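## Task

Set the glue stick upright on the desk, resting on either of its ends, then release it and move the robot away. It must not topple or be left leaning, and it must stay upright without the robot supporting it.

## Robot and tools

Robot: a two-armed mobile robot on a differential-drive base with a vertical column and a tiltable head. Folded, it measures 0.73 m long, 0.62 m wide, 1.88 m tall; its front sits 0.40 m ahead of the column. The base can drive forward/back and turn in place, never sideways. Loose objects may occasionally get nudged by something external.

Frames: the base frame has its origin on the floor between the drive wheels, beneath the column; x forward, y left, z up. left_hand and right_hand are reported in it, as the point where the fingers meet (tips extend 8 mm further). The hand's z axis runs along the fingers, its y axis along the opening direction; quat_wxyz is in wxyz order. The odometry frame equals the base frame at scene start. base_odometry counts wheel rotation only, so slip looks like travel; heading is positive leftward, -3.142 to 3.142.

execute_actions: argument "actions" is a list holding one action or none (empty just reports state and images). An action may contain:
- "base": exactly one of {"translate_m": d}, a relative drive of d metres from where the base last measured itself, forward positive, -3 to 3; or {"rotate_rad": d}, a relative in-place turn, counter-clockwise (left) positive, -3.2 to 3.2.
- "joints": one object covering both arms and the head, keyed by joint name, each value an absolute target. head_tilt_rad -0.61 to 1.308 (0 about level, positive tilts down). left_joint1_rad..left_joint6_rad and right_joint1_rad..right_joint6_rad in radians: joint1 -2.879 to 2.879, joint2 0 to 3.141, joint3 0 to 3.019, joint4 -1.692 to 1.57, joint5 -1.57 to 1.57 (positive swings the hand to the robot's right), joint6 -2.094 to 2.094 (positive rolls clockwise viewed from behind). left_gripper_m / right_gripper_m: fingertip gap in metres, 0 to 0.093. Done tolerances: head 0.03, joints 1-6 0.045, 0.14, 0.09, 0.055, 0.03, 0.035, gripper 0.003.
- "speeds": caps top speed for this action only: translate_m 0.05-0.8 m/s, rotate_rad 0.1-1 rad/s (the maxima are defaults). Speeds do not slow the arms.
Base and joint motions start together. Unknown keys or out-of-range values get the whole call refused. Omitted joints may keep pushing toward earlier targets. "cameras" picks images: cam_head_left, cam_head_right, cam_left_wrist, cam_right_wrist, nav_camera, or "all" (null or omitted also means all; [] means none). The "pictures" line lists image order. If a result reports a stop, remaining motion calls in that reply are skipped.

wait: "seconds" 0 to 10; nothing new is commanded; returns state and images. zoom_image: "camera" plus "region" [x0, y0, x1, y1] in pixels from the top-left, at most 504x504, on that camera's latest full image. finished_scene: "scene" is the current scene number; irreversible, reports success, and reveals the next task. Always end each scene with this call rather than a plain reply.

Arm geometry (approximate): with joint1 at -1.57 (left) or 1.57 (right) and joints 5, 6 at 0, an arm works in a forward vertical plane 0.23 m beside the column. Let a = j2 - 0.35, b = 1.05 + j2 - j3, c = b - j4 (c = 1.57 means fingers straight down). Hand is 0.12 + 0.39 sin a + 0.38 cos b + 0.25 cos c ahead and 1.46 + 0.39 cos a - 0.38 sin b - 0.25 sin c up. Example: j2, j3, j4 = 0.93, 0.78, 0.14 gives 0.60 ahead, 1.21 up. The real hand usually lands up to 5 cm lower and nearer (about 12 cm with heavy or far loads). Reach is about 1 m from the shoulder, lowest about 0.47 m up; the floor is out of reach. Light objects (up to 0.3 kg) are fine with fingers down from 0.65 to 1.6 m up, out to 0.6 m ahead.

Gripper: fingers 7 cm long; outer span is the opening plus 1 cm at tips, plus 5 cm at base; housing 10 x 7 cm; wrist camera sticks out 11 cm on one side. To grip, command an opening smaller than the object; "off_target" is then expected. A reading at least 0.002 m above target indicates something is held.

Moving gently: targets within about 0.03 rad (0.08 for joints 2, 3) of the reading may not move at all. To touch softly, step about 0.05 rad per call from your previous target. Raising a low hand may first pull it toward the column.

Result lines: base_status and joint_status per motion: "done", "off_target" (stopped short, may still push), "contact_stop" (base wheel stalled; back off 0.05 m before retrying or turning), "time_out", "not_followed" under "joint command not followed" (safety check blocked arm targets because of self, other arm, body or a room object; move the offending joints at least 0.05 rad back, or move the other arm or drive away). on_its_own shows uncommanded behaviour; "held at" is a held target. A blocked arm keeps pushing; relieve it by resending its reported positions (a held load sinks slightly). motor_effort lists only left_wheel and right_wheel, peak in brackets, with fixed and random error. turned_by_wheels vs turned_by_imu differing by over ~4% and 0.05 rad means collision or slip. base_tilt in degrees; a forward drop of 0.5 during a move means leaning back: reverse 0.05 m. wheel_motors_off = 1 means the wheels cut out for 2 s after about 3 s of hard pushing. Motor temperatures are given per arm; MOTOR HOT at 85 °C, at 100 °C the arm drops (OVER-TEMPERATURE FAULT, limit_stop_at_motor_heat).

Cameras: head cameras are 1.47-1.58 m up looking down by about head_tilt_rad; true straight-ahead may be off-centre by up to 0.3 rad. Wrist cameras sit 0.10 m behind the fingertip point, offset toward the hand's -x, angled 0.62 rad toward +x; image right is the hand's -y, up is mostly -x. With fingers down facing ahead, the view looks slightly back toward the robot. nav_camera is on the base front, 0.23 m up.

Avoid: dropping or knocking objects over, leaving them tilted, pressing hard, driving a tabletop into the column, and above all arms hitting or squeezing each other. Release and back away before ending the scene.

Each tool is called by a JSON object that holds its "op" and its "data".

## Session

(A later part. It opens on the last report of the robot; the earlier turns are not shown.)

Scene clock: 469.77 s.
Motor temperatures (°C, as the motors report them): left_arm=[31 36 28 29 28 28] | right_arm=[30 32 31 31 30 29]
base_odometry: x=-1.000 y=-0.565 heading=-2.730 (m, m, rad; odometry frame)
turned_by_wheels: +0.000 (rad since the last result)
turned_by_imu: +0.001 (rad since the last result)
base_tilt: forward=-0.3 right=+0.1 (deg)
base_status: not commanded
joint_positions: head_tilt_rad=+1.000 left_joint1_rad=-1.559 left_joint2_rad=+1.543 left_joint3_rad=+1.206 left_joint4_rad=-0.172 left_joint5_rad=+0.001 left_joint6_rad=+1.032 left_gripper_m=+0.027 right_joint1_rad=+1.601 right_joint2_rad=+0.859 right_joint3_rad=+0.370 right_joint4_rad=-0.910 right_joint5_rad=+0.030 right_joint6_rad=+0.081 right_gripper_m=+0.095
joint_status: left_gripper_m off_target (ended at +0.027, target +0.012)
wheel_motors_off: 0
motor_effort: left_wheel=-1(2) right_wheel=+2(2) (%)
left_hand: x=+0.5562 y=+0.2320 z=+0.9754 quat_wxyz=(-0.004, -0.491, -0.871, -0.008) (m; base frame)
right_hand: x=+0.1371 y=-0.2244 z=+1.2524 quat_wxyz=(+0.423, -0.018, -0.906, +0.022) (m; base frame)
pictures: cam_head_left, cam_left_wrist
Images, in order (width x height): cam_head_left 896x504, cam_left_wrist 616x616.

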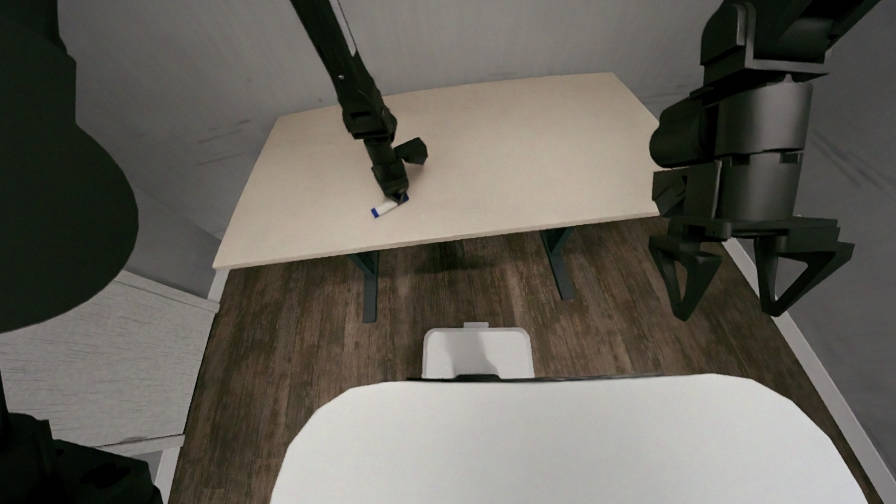

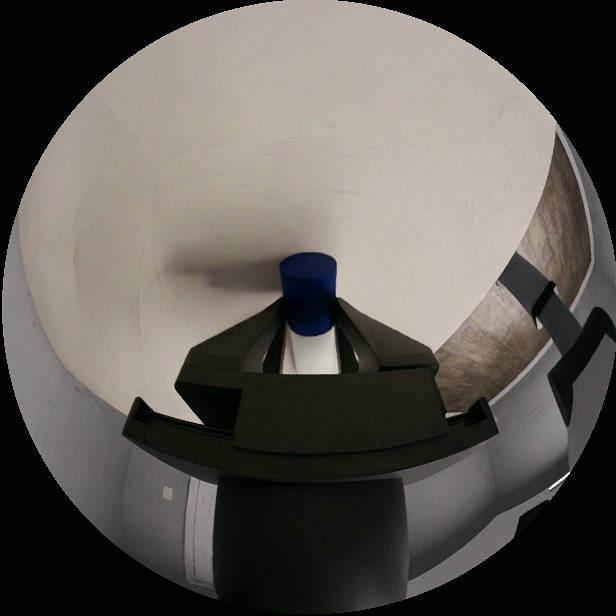

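{"op": "execute_actions", "data": {"actions": [{"joints": {"left_joint2_rad": 1.40}}], "cameras": ["cam_head_left", "cam_left_wrist"]}}

Scene clock: 510.33 s.
Motor temperatures (°C, as the motors report them): left_arm=[31 36 28 29 28 28] | right_arm=[30 32 31 31 30 29]
base_odometry: x=-1.000 y=-0.565 heading=-2.730 (m, m, rad; odometry frame)
turned_by_wheels: +0.000 (rad since the last result)
turned_by_imu: +0.001 (rad since the last result)
base_tilt: forward=-0.3 right=+0.1 (deg)
base_status: not commanded
joint_positions: head_tilt_rad=+1.000 left_joint1_rad=-1.559 left_joint2_rad=+1.388 left_joint3_rad=+1.202 left_joint4_rad=-0.172 left_joint5_rad=+0.001 left_joint6_rad=+1.032 left_gripper_m=+0.027 right_joint1_rad=+1.601 right_joint2_rad=+0.859 right_joint3_rad=+0.370 right_joint4_rad=-0.910 right_joint5_rad=+0.030 right_joint6_rad=+0.081 right_gripper_m=+0.095
joint_status: all done
wheel_motors_off: 0
motor_effort: left_wheel=-3(3) right_wheel=+2(2) (%)
left_hand: x=+0.6227 y=+0.2316 z=+1.0472 quat_wxyz=(-0.069, -0.490, -0.868, -0.045) (m; base frame)
right_hand: x=+0.1371 y=-0.2244 z=+1.2524 quat_wxyz=(+0.423, -0.018, -0.906, +0.022) (m; base frame)
pictures: cam_head_left, cam_left_wrist
Images, in order (width x height): cam_head_left 896x504, cam_left_wrist 616x616.

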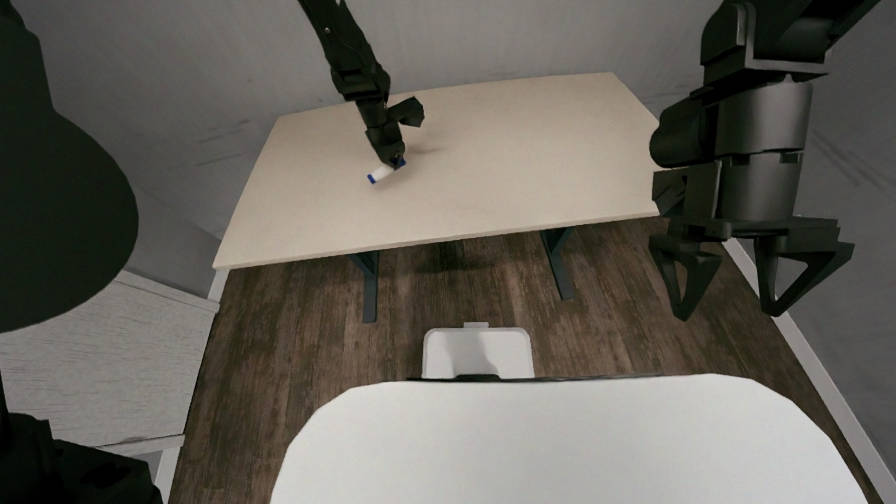

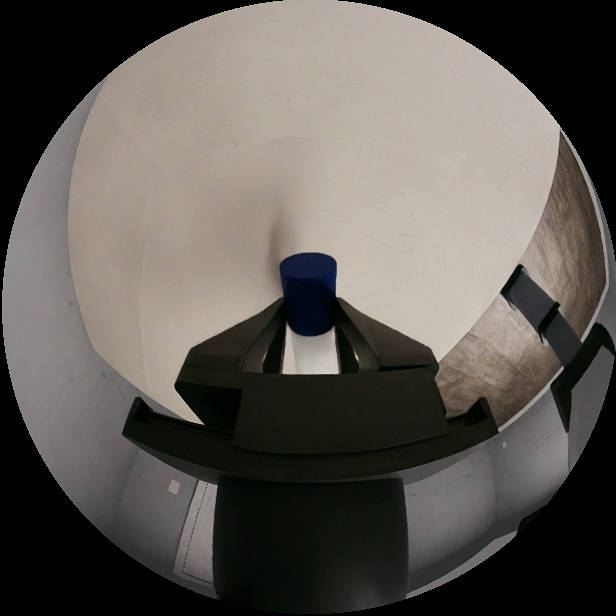

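{"op": "execute_actions", "data": {"actions": [{"base": {"translate_m": -0.2}, "joints": {"head_tilt_rad": 0.65, "left_joint3_rad": 1.528, "left_joint4_rad": 1.45, "left_joint6_rad": 0.0}}], "cameras": ["cam_head_left", "cam_left_wrist"]}}

Scene clock: 550.23 s.
Motor temperatures (°C, as the motors report them): left_arm=[31 37 29 29 28 28] | right_arm=[30 32 31 31 30 29]
base_odometry: x=-0.817 y=-0.485 heading=-2.728 (m, m, rad; odometry frame)
turned_by_wheels: +0.002 (rad since the last result)
turned_by_imu: +0.003 (rad since the last result)
base_tilt: forward=-0.2 right=+0.2 (deg)
base_status: done
joint_positions: head_tilt_rad=+0.667 left_joint1_rad=-1.559 left_joint2_rad=+1.401 left_joint3_rad=+1.523 left_joint4_rad=+1.432 left_joint5_rad=+0.001 left_joint6_rad=+0.008 left_gripper_m=+0.027 right_joint1_rad=+1.601 right_joint2_rad=+0.858 right_joint3_rad=+0.365 right_joint4_rad=-0.910 right_joint5_rad=+0.030 right_joint6_rad=+0.081 right_gripper_m=+0.095
joint_status: all done
wheel_motors_off: 0
motor_effort: left_wheel=+1(54) right_wheel=-2(47) (%)
left_hand: x=+0.9036 y=+0.2291 z=+1.4601 quat_wxyz=(-0.862, -0.005, -0.507, -0.008) (m; base frame)
right_hand: x=+0.1349 y=-0.2244 z=+1.2531 quat_wxyz=(+0.425, -0.018, -0.905, +0.022) (m; base frame)
pictures: cam_head_left, cam_left_wrist
Images, in order (width x height): cam_head_left 896x504, cam_left_wrist 616x616.

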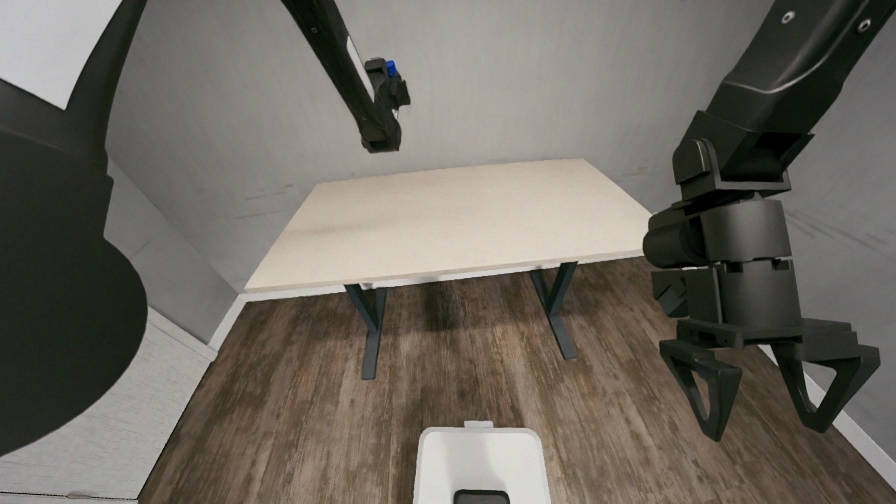

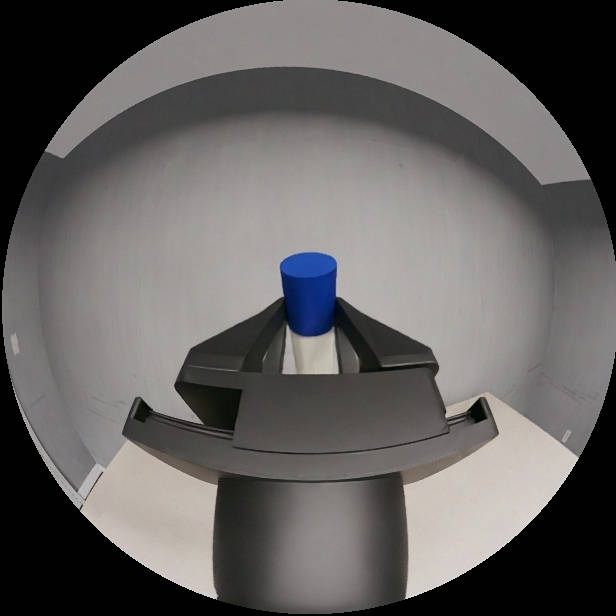

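{"op": "execute_actions", "data": {"actions": [{"joints": {"left_joint2_rad": 1.98, "left_joint3_rad": 1.612}}], "cameras": ["cam_head_left", "cam_head_right", "cam_left_wrist"]}}

Scene clock: 569.33 s.
Motor temperatures (°C, as the motors report them): left_arm=[31 38 30 29 28 28] | right_arm=[30 32 31 31 30 29]
base_odometry: x=-0.817 y=-0.485 heading=-2.728 (m, m, rad; odometry frame)
turned_by_wheels: +0.000 (rad since the last result)
turned_by_imu: +0.001 (rad since the last result)
base_tilt: forward=-0.3 right=+0.1 (deg)
base_status: not commanded
joint_positions: head_tilt_rad=+0.667 left_joint1_rad=-1.562 left_joint2_rad=+2.007 left_joint3_rad=+1.600 left_joint4_rad=+1.458 left_joint5_rad=+0.002 left_joint6_rad=+0.007 left_gripper_m=+0.027 right_joint1_rad=+1.601 right_joint2_rad=+0.858 right_joint3_rad=+0.366 right_joint4_rad=-0.910 right_joint5_rad=+0.030 right_joint6_rad=+0.081 right_gripper_m=+0.095
joint_status: all done
wheel_motors_off: 0
motor_effort: left_wheel=+0(13) right_wheel=-4(5) (%)
left_hand: x=+0.7977 y=+0.2308 z=+1.0431 quat_wxyz=(-0.709, -0.004, -0.706, -0.006) (m; base frame)
right_hand: x=+0.1352 y=-0.2244 z=+1.2531 quat_wxyz=(+0.424, -0.018, -0.905, +0.022) (m; base frame)
pictures: cam_head_left, cam_head_right, cam_left_wrist
Images, in order (width x height): cam_head_left 896x504, cam_head_right 896x504, cam_left_wrist 616x616.

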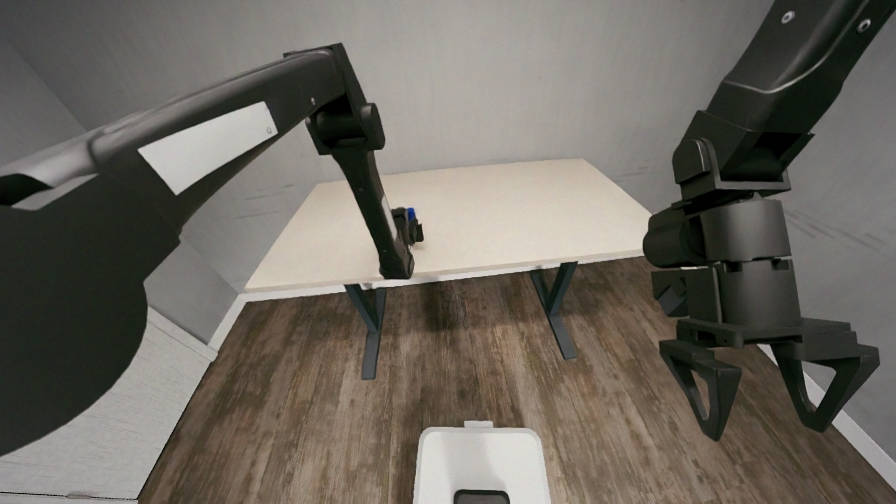

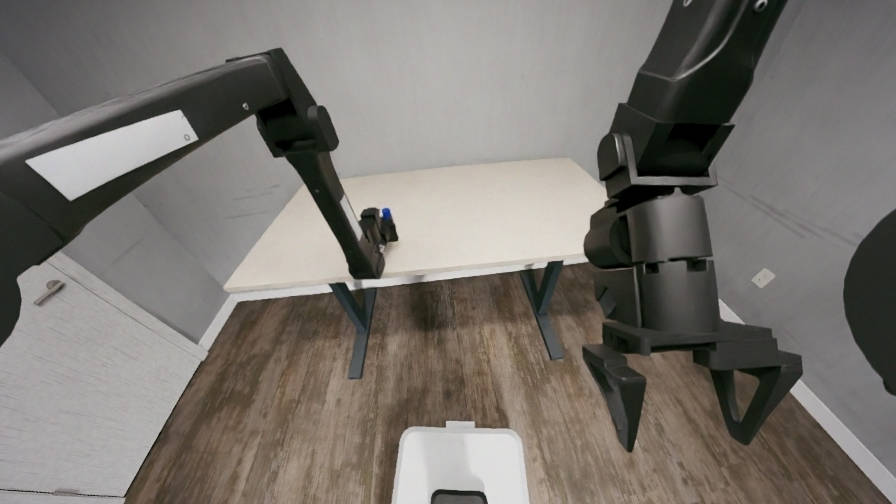

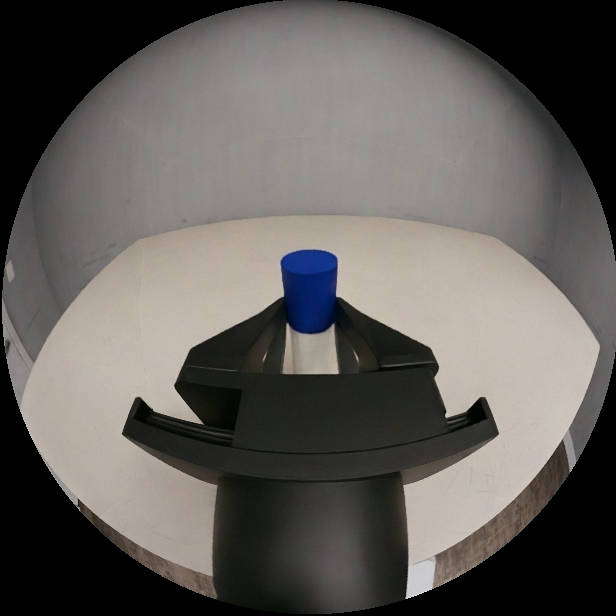

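{"op": "zoom_image", "data": {"camera": "cam_head_right", "region": [330, 180, 450, 290]}}

{"op": "zoom_image", "data": {"camera": "cam_head_left", "region": [360, 180, 480, 290]}}

{"op": "zoom_image", "data": {"camera": "cam_left_wrist", "region": [230, 230, 390, 390]}}

Region (330, 180, 450, 290) of cam_head_right's 896x504 image, scaled by 4.200, with more detail than that image has; it fills the top 462 rows of this view, and the rest is white.

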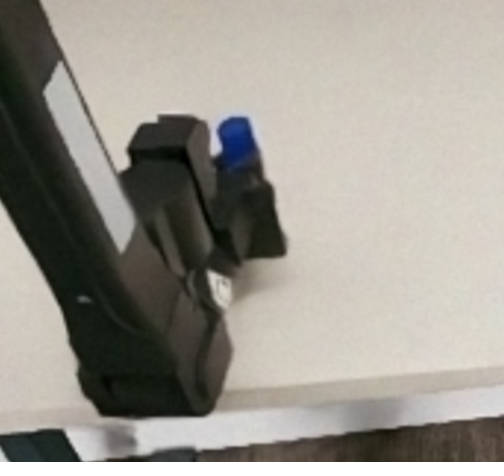

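Region (360, 180, 480, 290) of cam_head_left's 896x504 image, scaled by 4.200, with more detail than that image has; it fills the top 462 rows of this view, and the rest is white.

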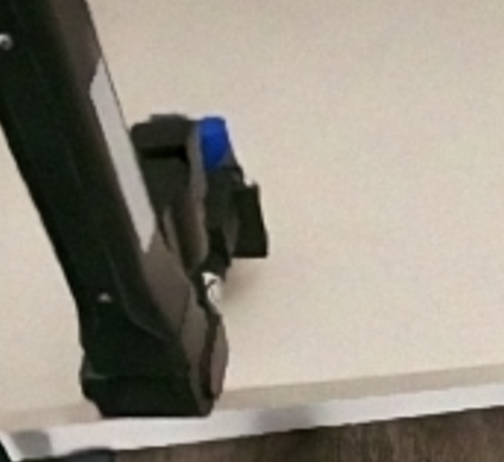

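Region (230, 230, 390, 390) of cam_left_wrist's 616x616 image, scaled by 3.150, with more detail than that image has.

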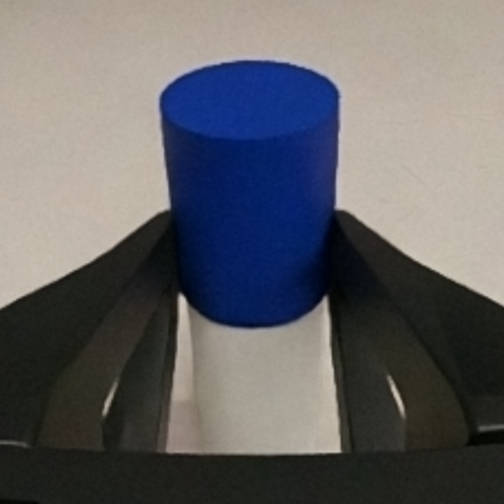

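{"op": "execute_actions", "data": {"actions": [{"joints": {"left_joint4_rad": 1.40}}], "cameras": ["cam_head_right", "cam_left_wrist"]}}

Scene clock: 603.93 s.
Motor temperatures (°C, as the motors report them): left_arm=[31 39 29 29 28 28] | right_arm=[30 32 31 31 30 29]
base_odometry: x=-0.817 y=-0.485 heading=-2.728 (m, m, rad; odometry frame)
turned_by_wheels: +0.000 (rad since the last result)
turned_by_imu: +0.001 (rad since the last result)
base_tilt: forward=-0.3 right=+0.1 (deg)
base_status: not commanded
joint_positions: head_tilt_rad=+0.667 left_joint1_rad=-1.562 left_joint2_rad=+1.996 left_joint3_rad=+1.600 left_joint4_rad=+1.412 left_joint5_rad=+0.002 left_joint6_rad=+0.007 left_gripper_m=+0.027 right_joint1_rad=+1.601 right_joint2_rad=+0.858 right_joint3_rad=+0.366 right_joint4_rad=-0.910 right_joint5_rad=+0.030 right_joint6_rad=+0.081 right_gripper_m=+0.095
joint_status: all done
wheel_motors_off: 0
motor_effort: left_wheel=+3(4) right_wheel=-4(4) (%)
left_hand: x=+0.8020 y=+0.2309 z=+1.0390 quat_wxyz=(-0.696, -0.004, -0.718, -0.006) (m; base frame)
right_hand: x=+0.1352 y=-0.2244 z=+1.2531 quat_wxyz=(+0.424, -0.018, -0.905, +0.022) (m; base frame)
pictures: cam_head_right, cam_left_wrist
Images, in order (width x height): cam_head_right 896x504, cam_left_wrist 616x616.

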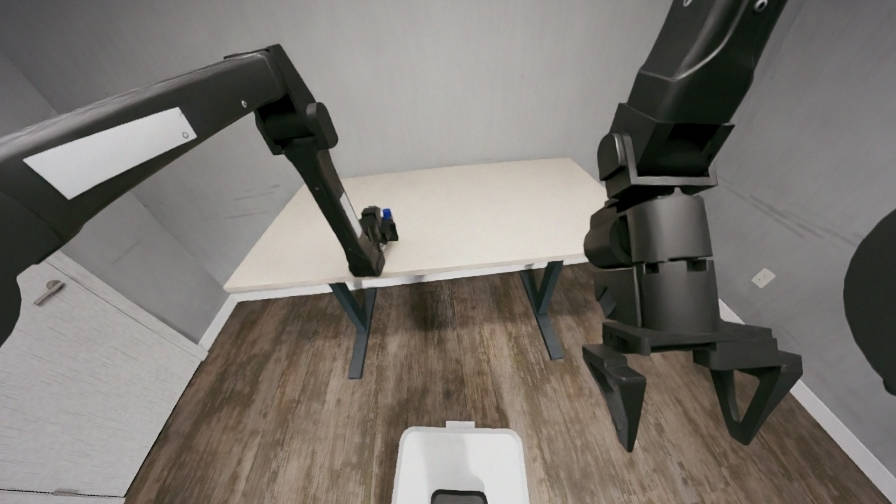

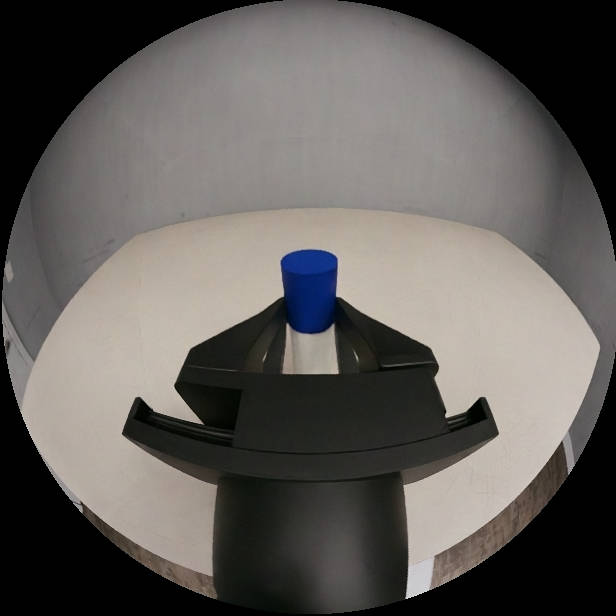

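{"op": "execute_actions", "data": {"actions": [{"joints": {"left_joint4_rad": 1.36}}], "cameras": ["cam_head_right", "cam_left_wrist"]}}

Scene clock: 624.20 s.
Motor temperatures (°C, as the motors report them): left_arm=[31 39 29 29 28 28] | right_arm=[30 32 31 31 30 29]
base_odometry: x=-0.817 y=-0.485 heading=-2.728 (m, m, rad; odometry frame)
turned_by_wheels: +0.000 (rad since the last result)
turned_by_imu: +0.001 (rad since the last result)
base_tilt: forward=-0.3 right=+0.2 (deg)
base_status: not commanded
joint_positions: head_tilt_rad=+0.667 left_joint1_rad=-1.562 left_joint2_rad=+1.984 left_joint3_rad=+1.601 left_joint4_rad=+1.378 left_joint5_rad=+0.002 left_joint6_rad=+0.007 left_gripper_m=+0.027 right_joint1_rad=+1.601 right_joint2_rad=+0.858 right_joint3_rad=+0.366 right_joint4_rad=-0.910 right_joint5_rad=+0.030 right_joint6_rad=+0.081 right_gripper_m=+0.095
joint_status: all done
wheel_motors_off: 0
motor_effort: left_wheel=+5(3) right_wheel=-4(3) (%)
left_hand: x=+0.8069 y=+0.2309 z=+1.0391 quat_wxyz=(-0.688, -0.004, -0.725, -0.006) (m; base frame)
right_hand: x=+0.1352 y=-0.2244 z=+1.2531 quat_wxyz=(+0.424, -0.018, -0.905, +0.022) (m; base frame)
pictures: cam_head_right, cam_left_wrist
Images, in order (width x height): cam_head_right 896x504, cam_left_wrist 616x616.

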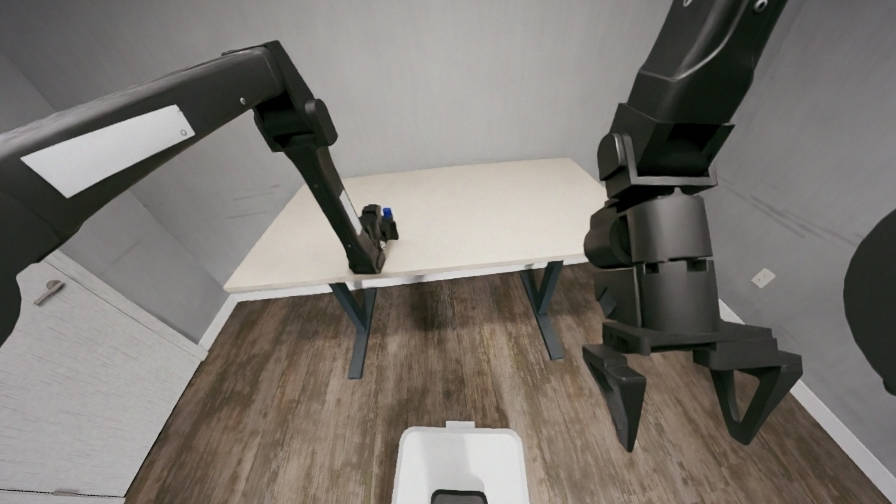

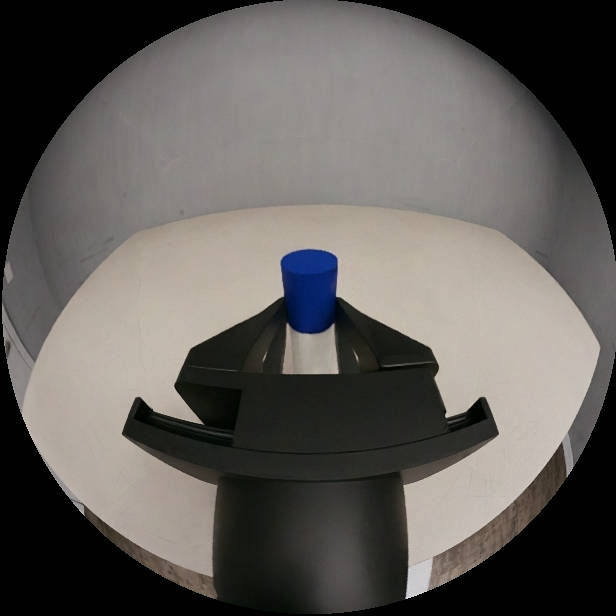

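{"op": "execute_actions", "data": {"actions": [{"joints": {"left_gripper_m": 0.075}}], "cameras": ["cam_head_right", "cam_left_wrist"]}}

Scene clock: 641.87 s.
Motor temperatures (°C, as the motors report them): left_arm=[31 39 29 29 28 28] | right_arm=[30 32 31 31 30 29]
base_odometry: x=-0.817 y=-0.485 heading=-2.728 (m, m, rad; odometry frame)
turned_by_wheels: +0.000 (rad since the last result)
turned_by_imu: +0.001 (rad since the last result)
base_tilt: forward=-0.3 right=+0.1 (deg)
base_status: not commanded
joint_positions: head_tilt_rad=+0.667 left_joint1_rad=-1.562 left_joint2_rad=+1.984 left_joint3_rad=+1.601 left_joint4_rad=+1.371 left_joint5_rad=+0.002 left_joint6_rad=+0.007 left_gripper_m=+0.075 right_joint1_rad=+1.601 right_joint2_rad=+0.858 right_joint3_rad=+0.366 right_joint4_rad=-0.910 right_joint5_rad=+0.030 right_joint6_rad=+0.081 right_gripper_m=+0.095
joint_status: all done
wheel_motors_off: 0
motor_effort: left_wheel=+2(3) right_wheel=-3(4) (%)
left_hand: x=+0.8068 y=+0.2309 z=+1.0373 quat_wxyz=(-0.686, -0.004, -0.728, -0.006) (m; base frame)
right_hand: x=+0.1352 y=-0.2244 z=+1.2531 quat_wxyz=(+0.424, -0.018, -0.905, +0.022) (m; base frame)
pictures: cam_head_right, cam_left_wrist
Images, in order (width x height): cam_head_right 896x504, cam_left_wrist 616x616.

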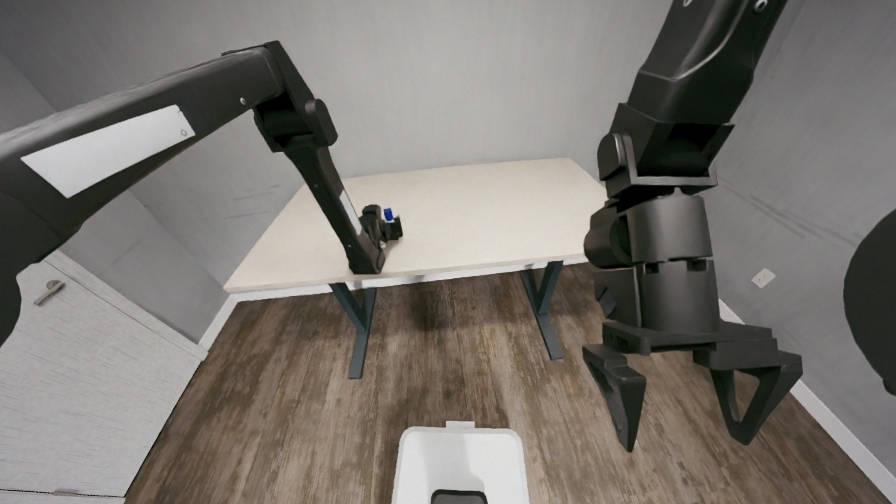

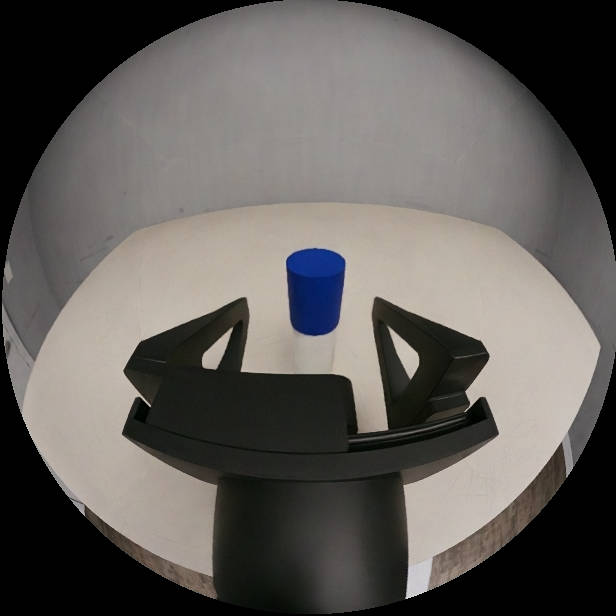

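{"op": "execute_actions", "data": {"actions": [{"base": {"translate_m": -0.35}}], "cameras": ["cam_head_left", "cam_head_right", "cam_left_wrist"]}}

Scene clock: 659.20 s.
Motor temperatures (°C, as the motors report them): left_arm=[31 39 29 29 28 28] | right_arm=[30 32 31 31 30 29]
base_odometry: x=-0.497 y=-0.344 heading=-2.730 (m, m, rad; odometry frame)
turned_by_wheels: -0.001 (rad since the last result)
turned_by_imu: -0.001 (rad since the last result)
base_tilt: forward=-0.3 right=+0.1 (deg)
base_status: done
joint_positions: head_tilt_rad=+0.666 left_joint1_rad=-1.562 left_joint2_rad=+1.985 left_joint3_rad=+1.603 left_joint4_rad=+1.368 left_joint5_rad=+0.001 left_joint6_rad=+0.007 left_gripper_m=+0.075 right_joint1_rad=+1.601 right_joint2_rad=+0.857 right_joint3_rad=+0.364 right_joint4_rad=-0.910 right_joint5_rad=+0.030 right_joint6_rad=+0.081 right_gripper_m=+0.095
joint_status: not commanded
wheel_motors_off: 0
motor_effort: left_wheel=-3(46) right_wheel=+1(70) (%)
left_hand: x=+0.8073 y=+0.2307 z=+1.0368 quat_wxyz=(-0.685, -0.004, -0.728, -0.006) (m; base frame)
right_hand: x=+0.1344 y=-0.2245 z=+1.2534 quat_wxyz=(+0.425, -0.018, -0.905, +0.022) (m; base frame)
pictures: cam_head_left, cam_head_right, cam_left_wrist
Images, in order (width x height): cam_head_left 896x504, cam_head_right 896x504, cam_left_wrist 616x616.

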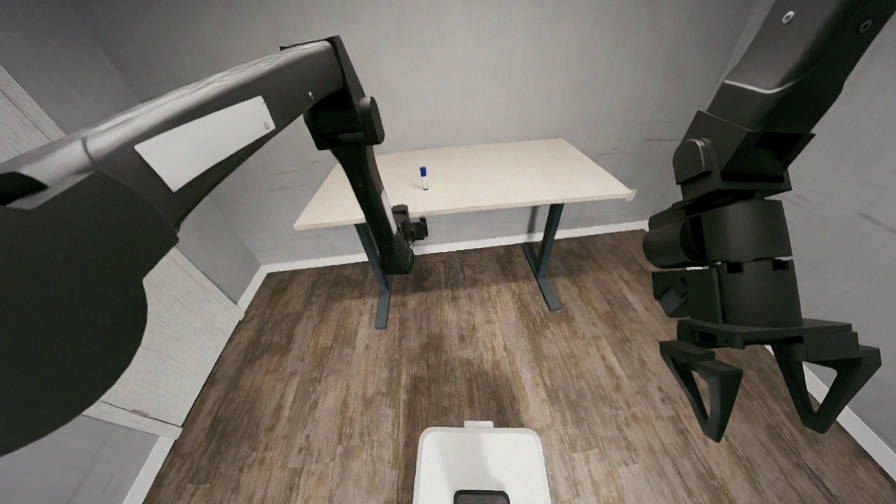

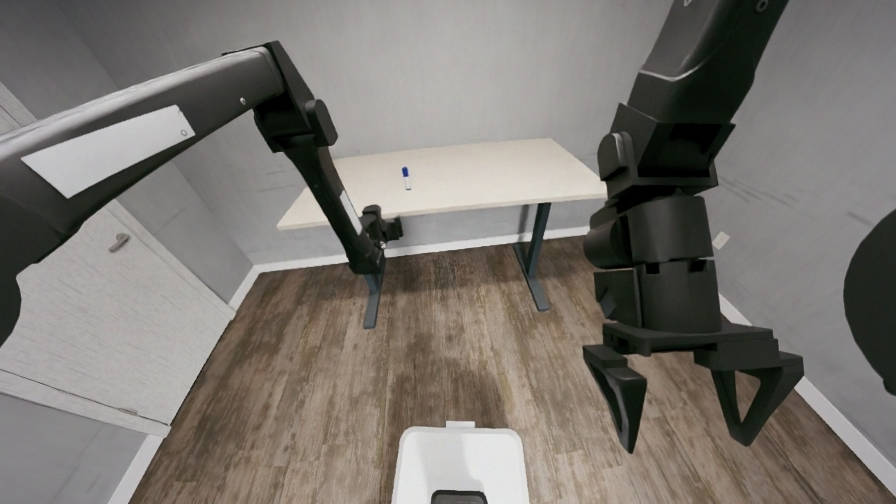

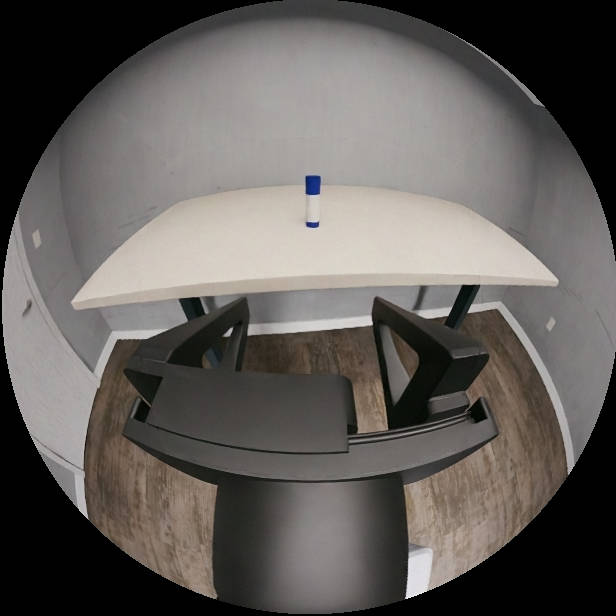

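{"op": "zoom_image", "data": {"camera": "cam_left_wrist", "region": [260, 150, 370, 260]}}

Region (260, 150, 370, 260) of cam_left_wrist's 616x616 image, scaled by 4.582, with more detail than that image has.

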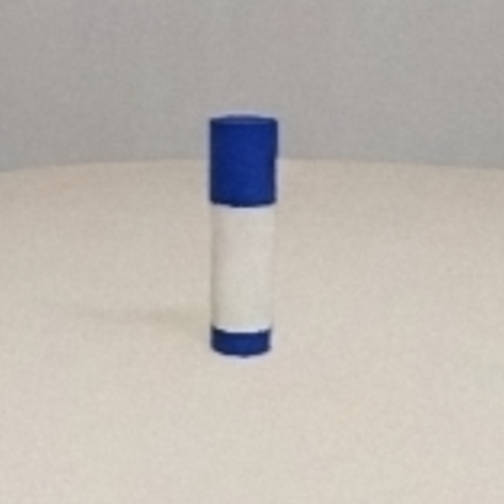

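The glue stick is standing upright on the desk and the robot has backed clear of it. Ending scene 1.

{"op": "finished_scene", "data": {"scene": 1}}

The scene is finished: the task was done.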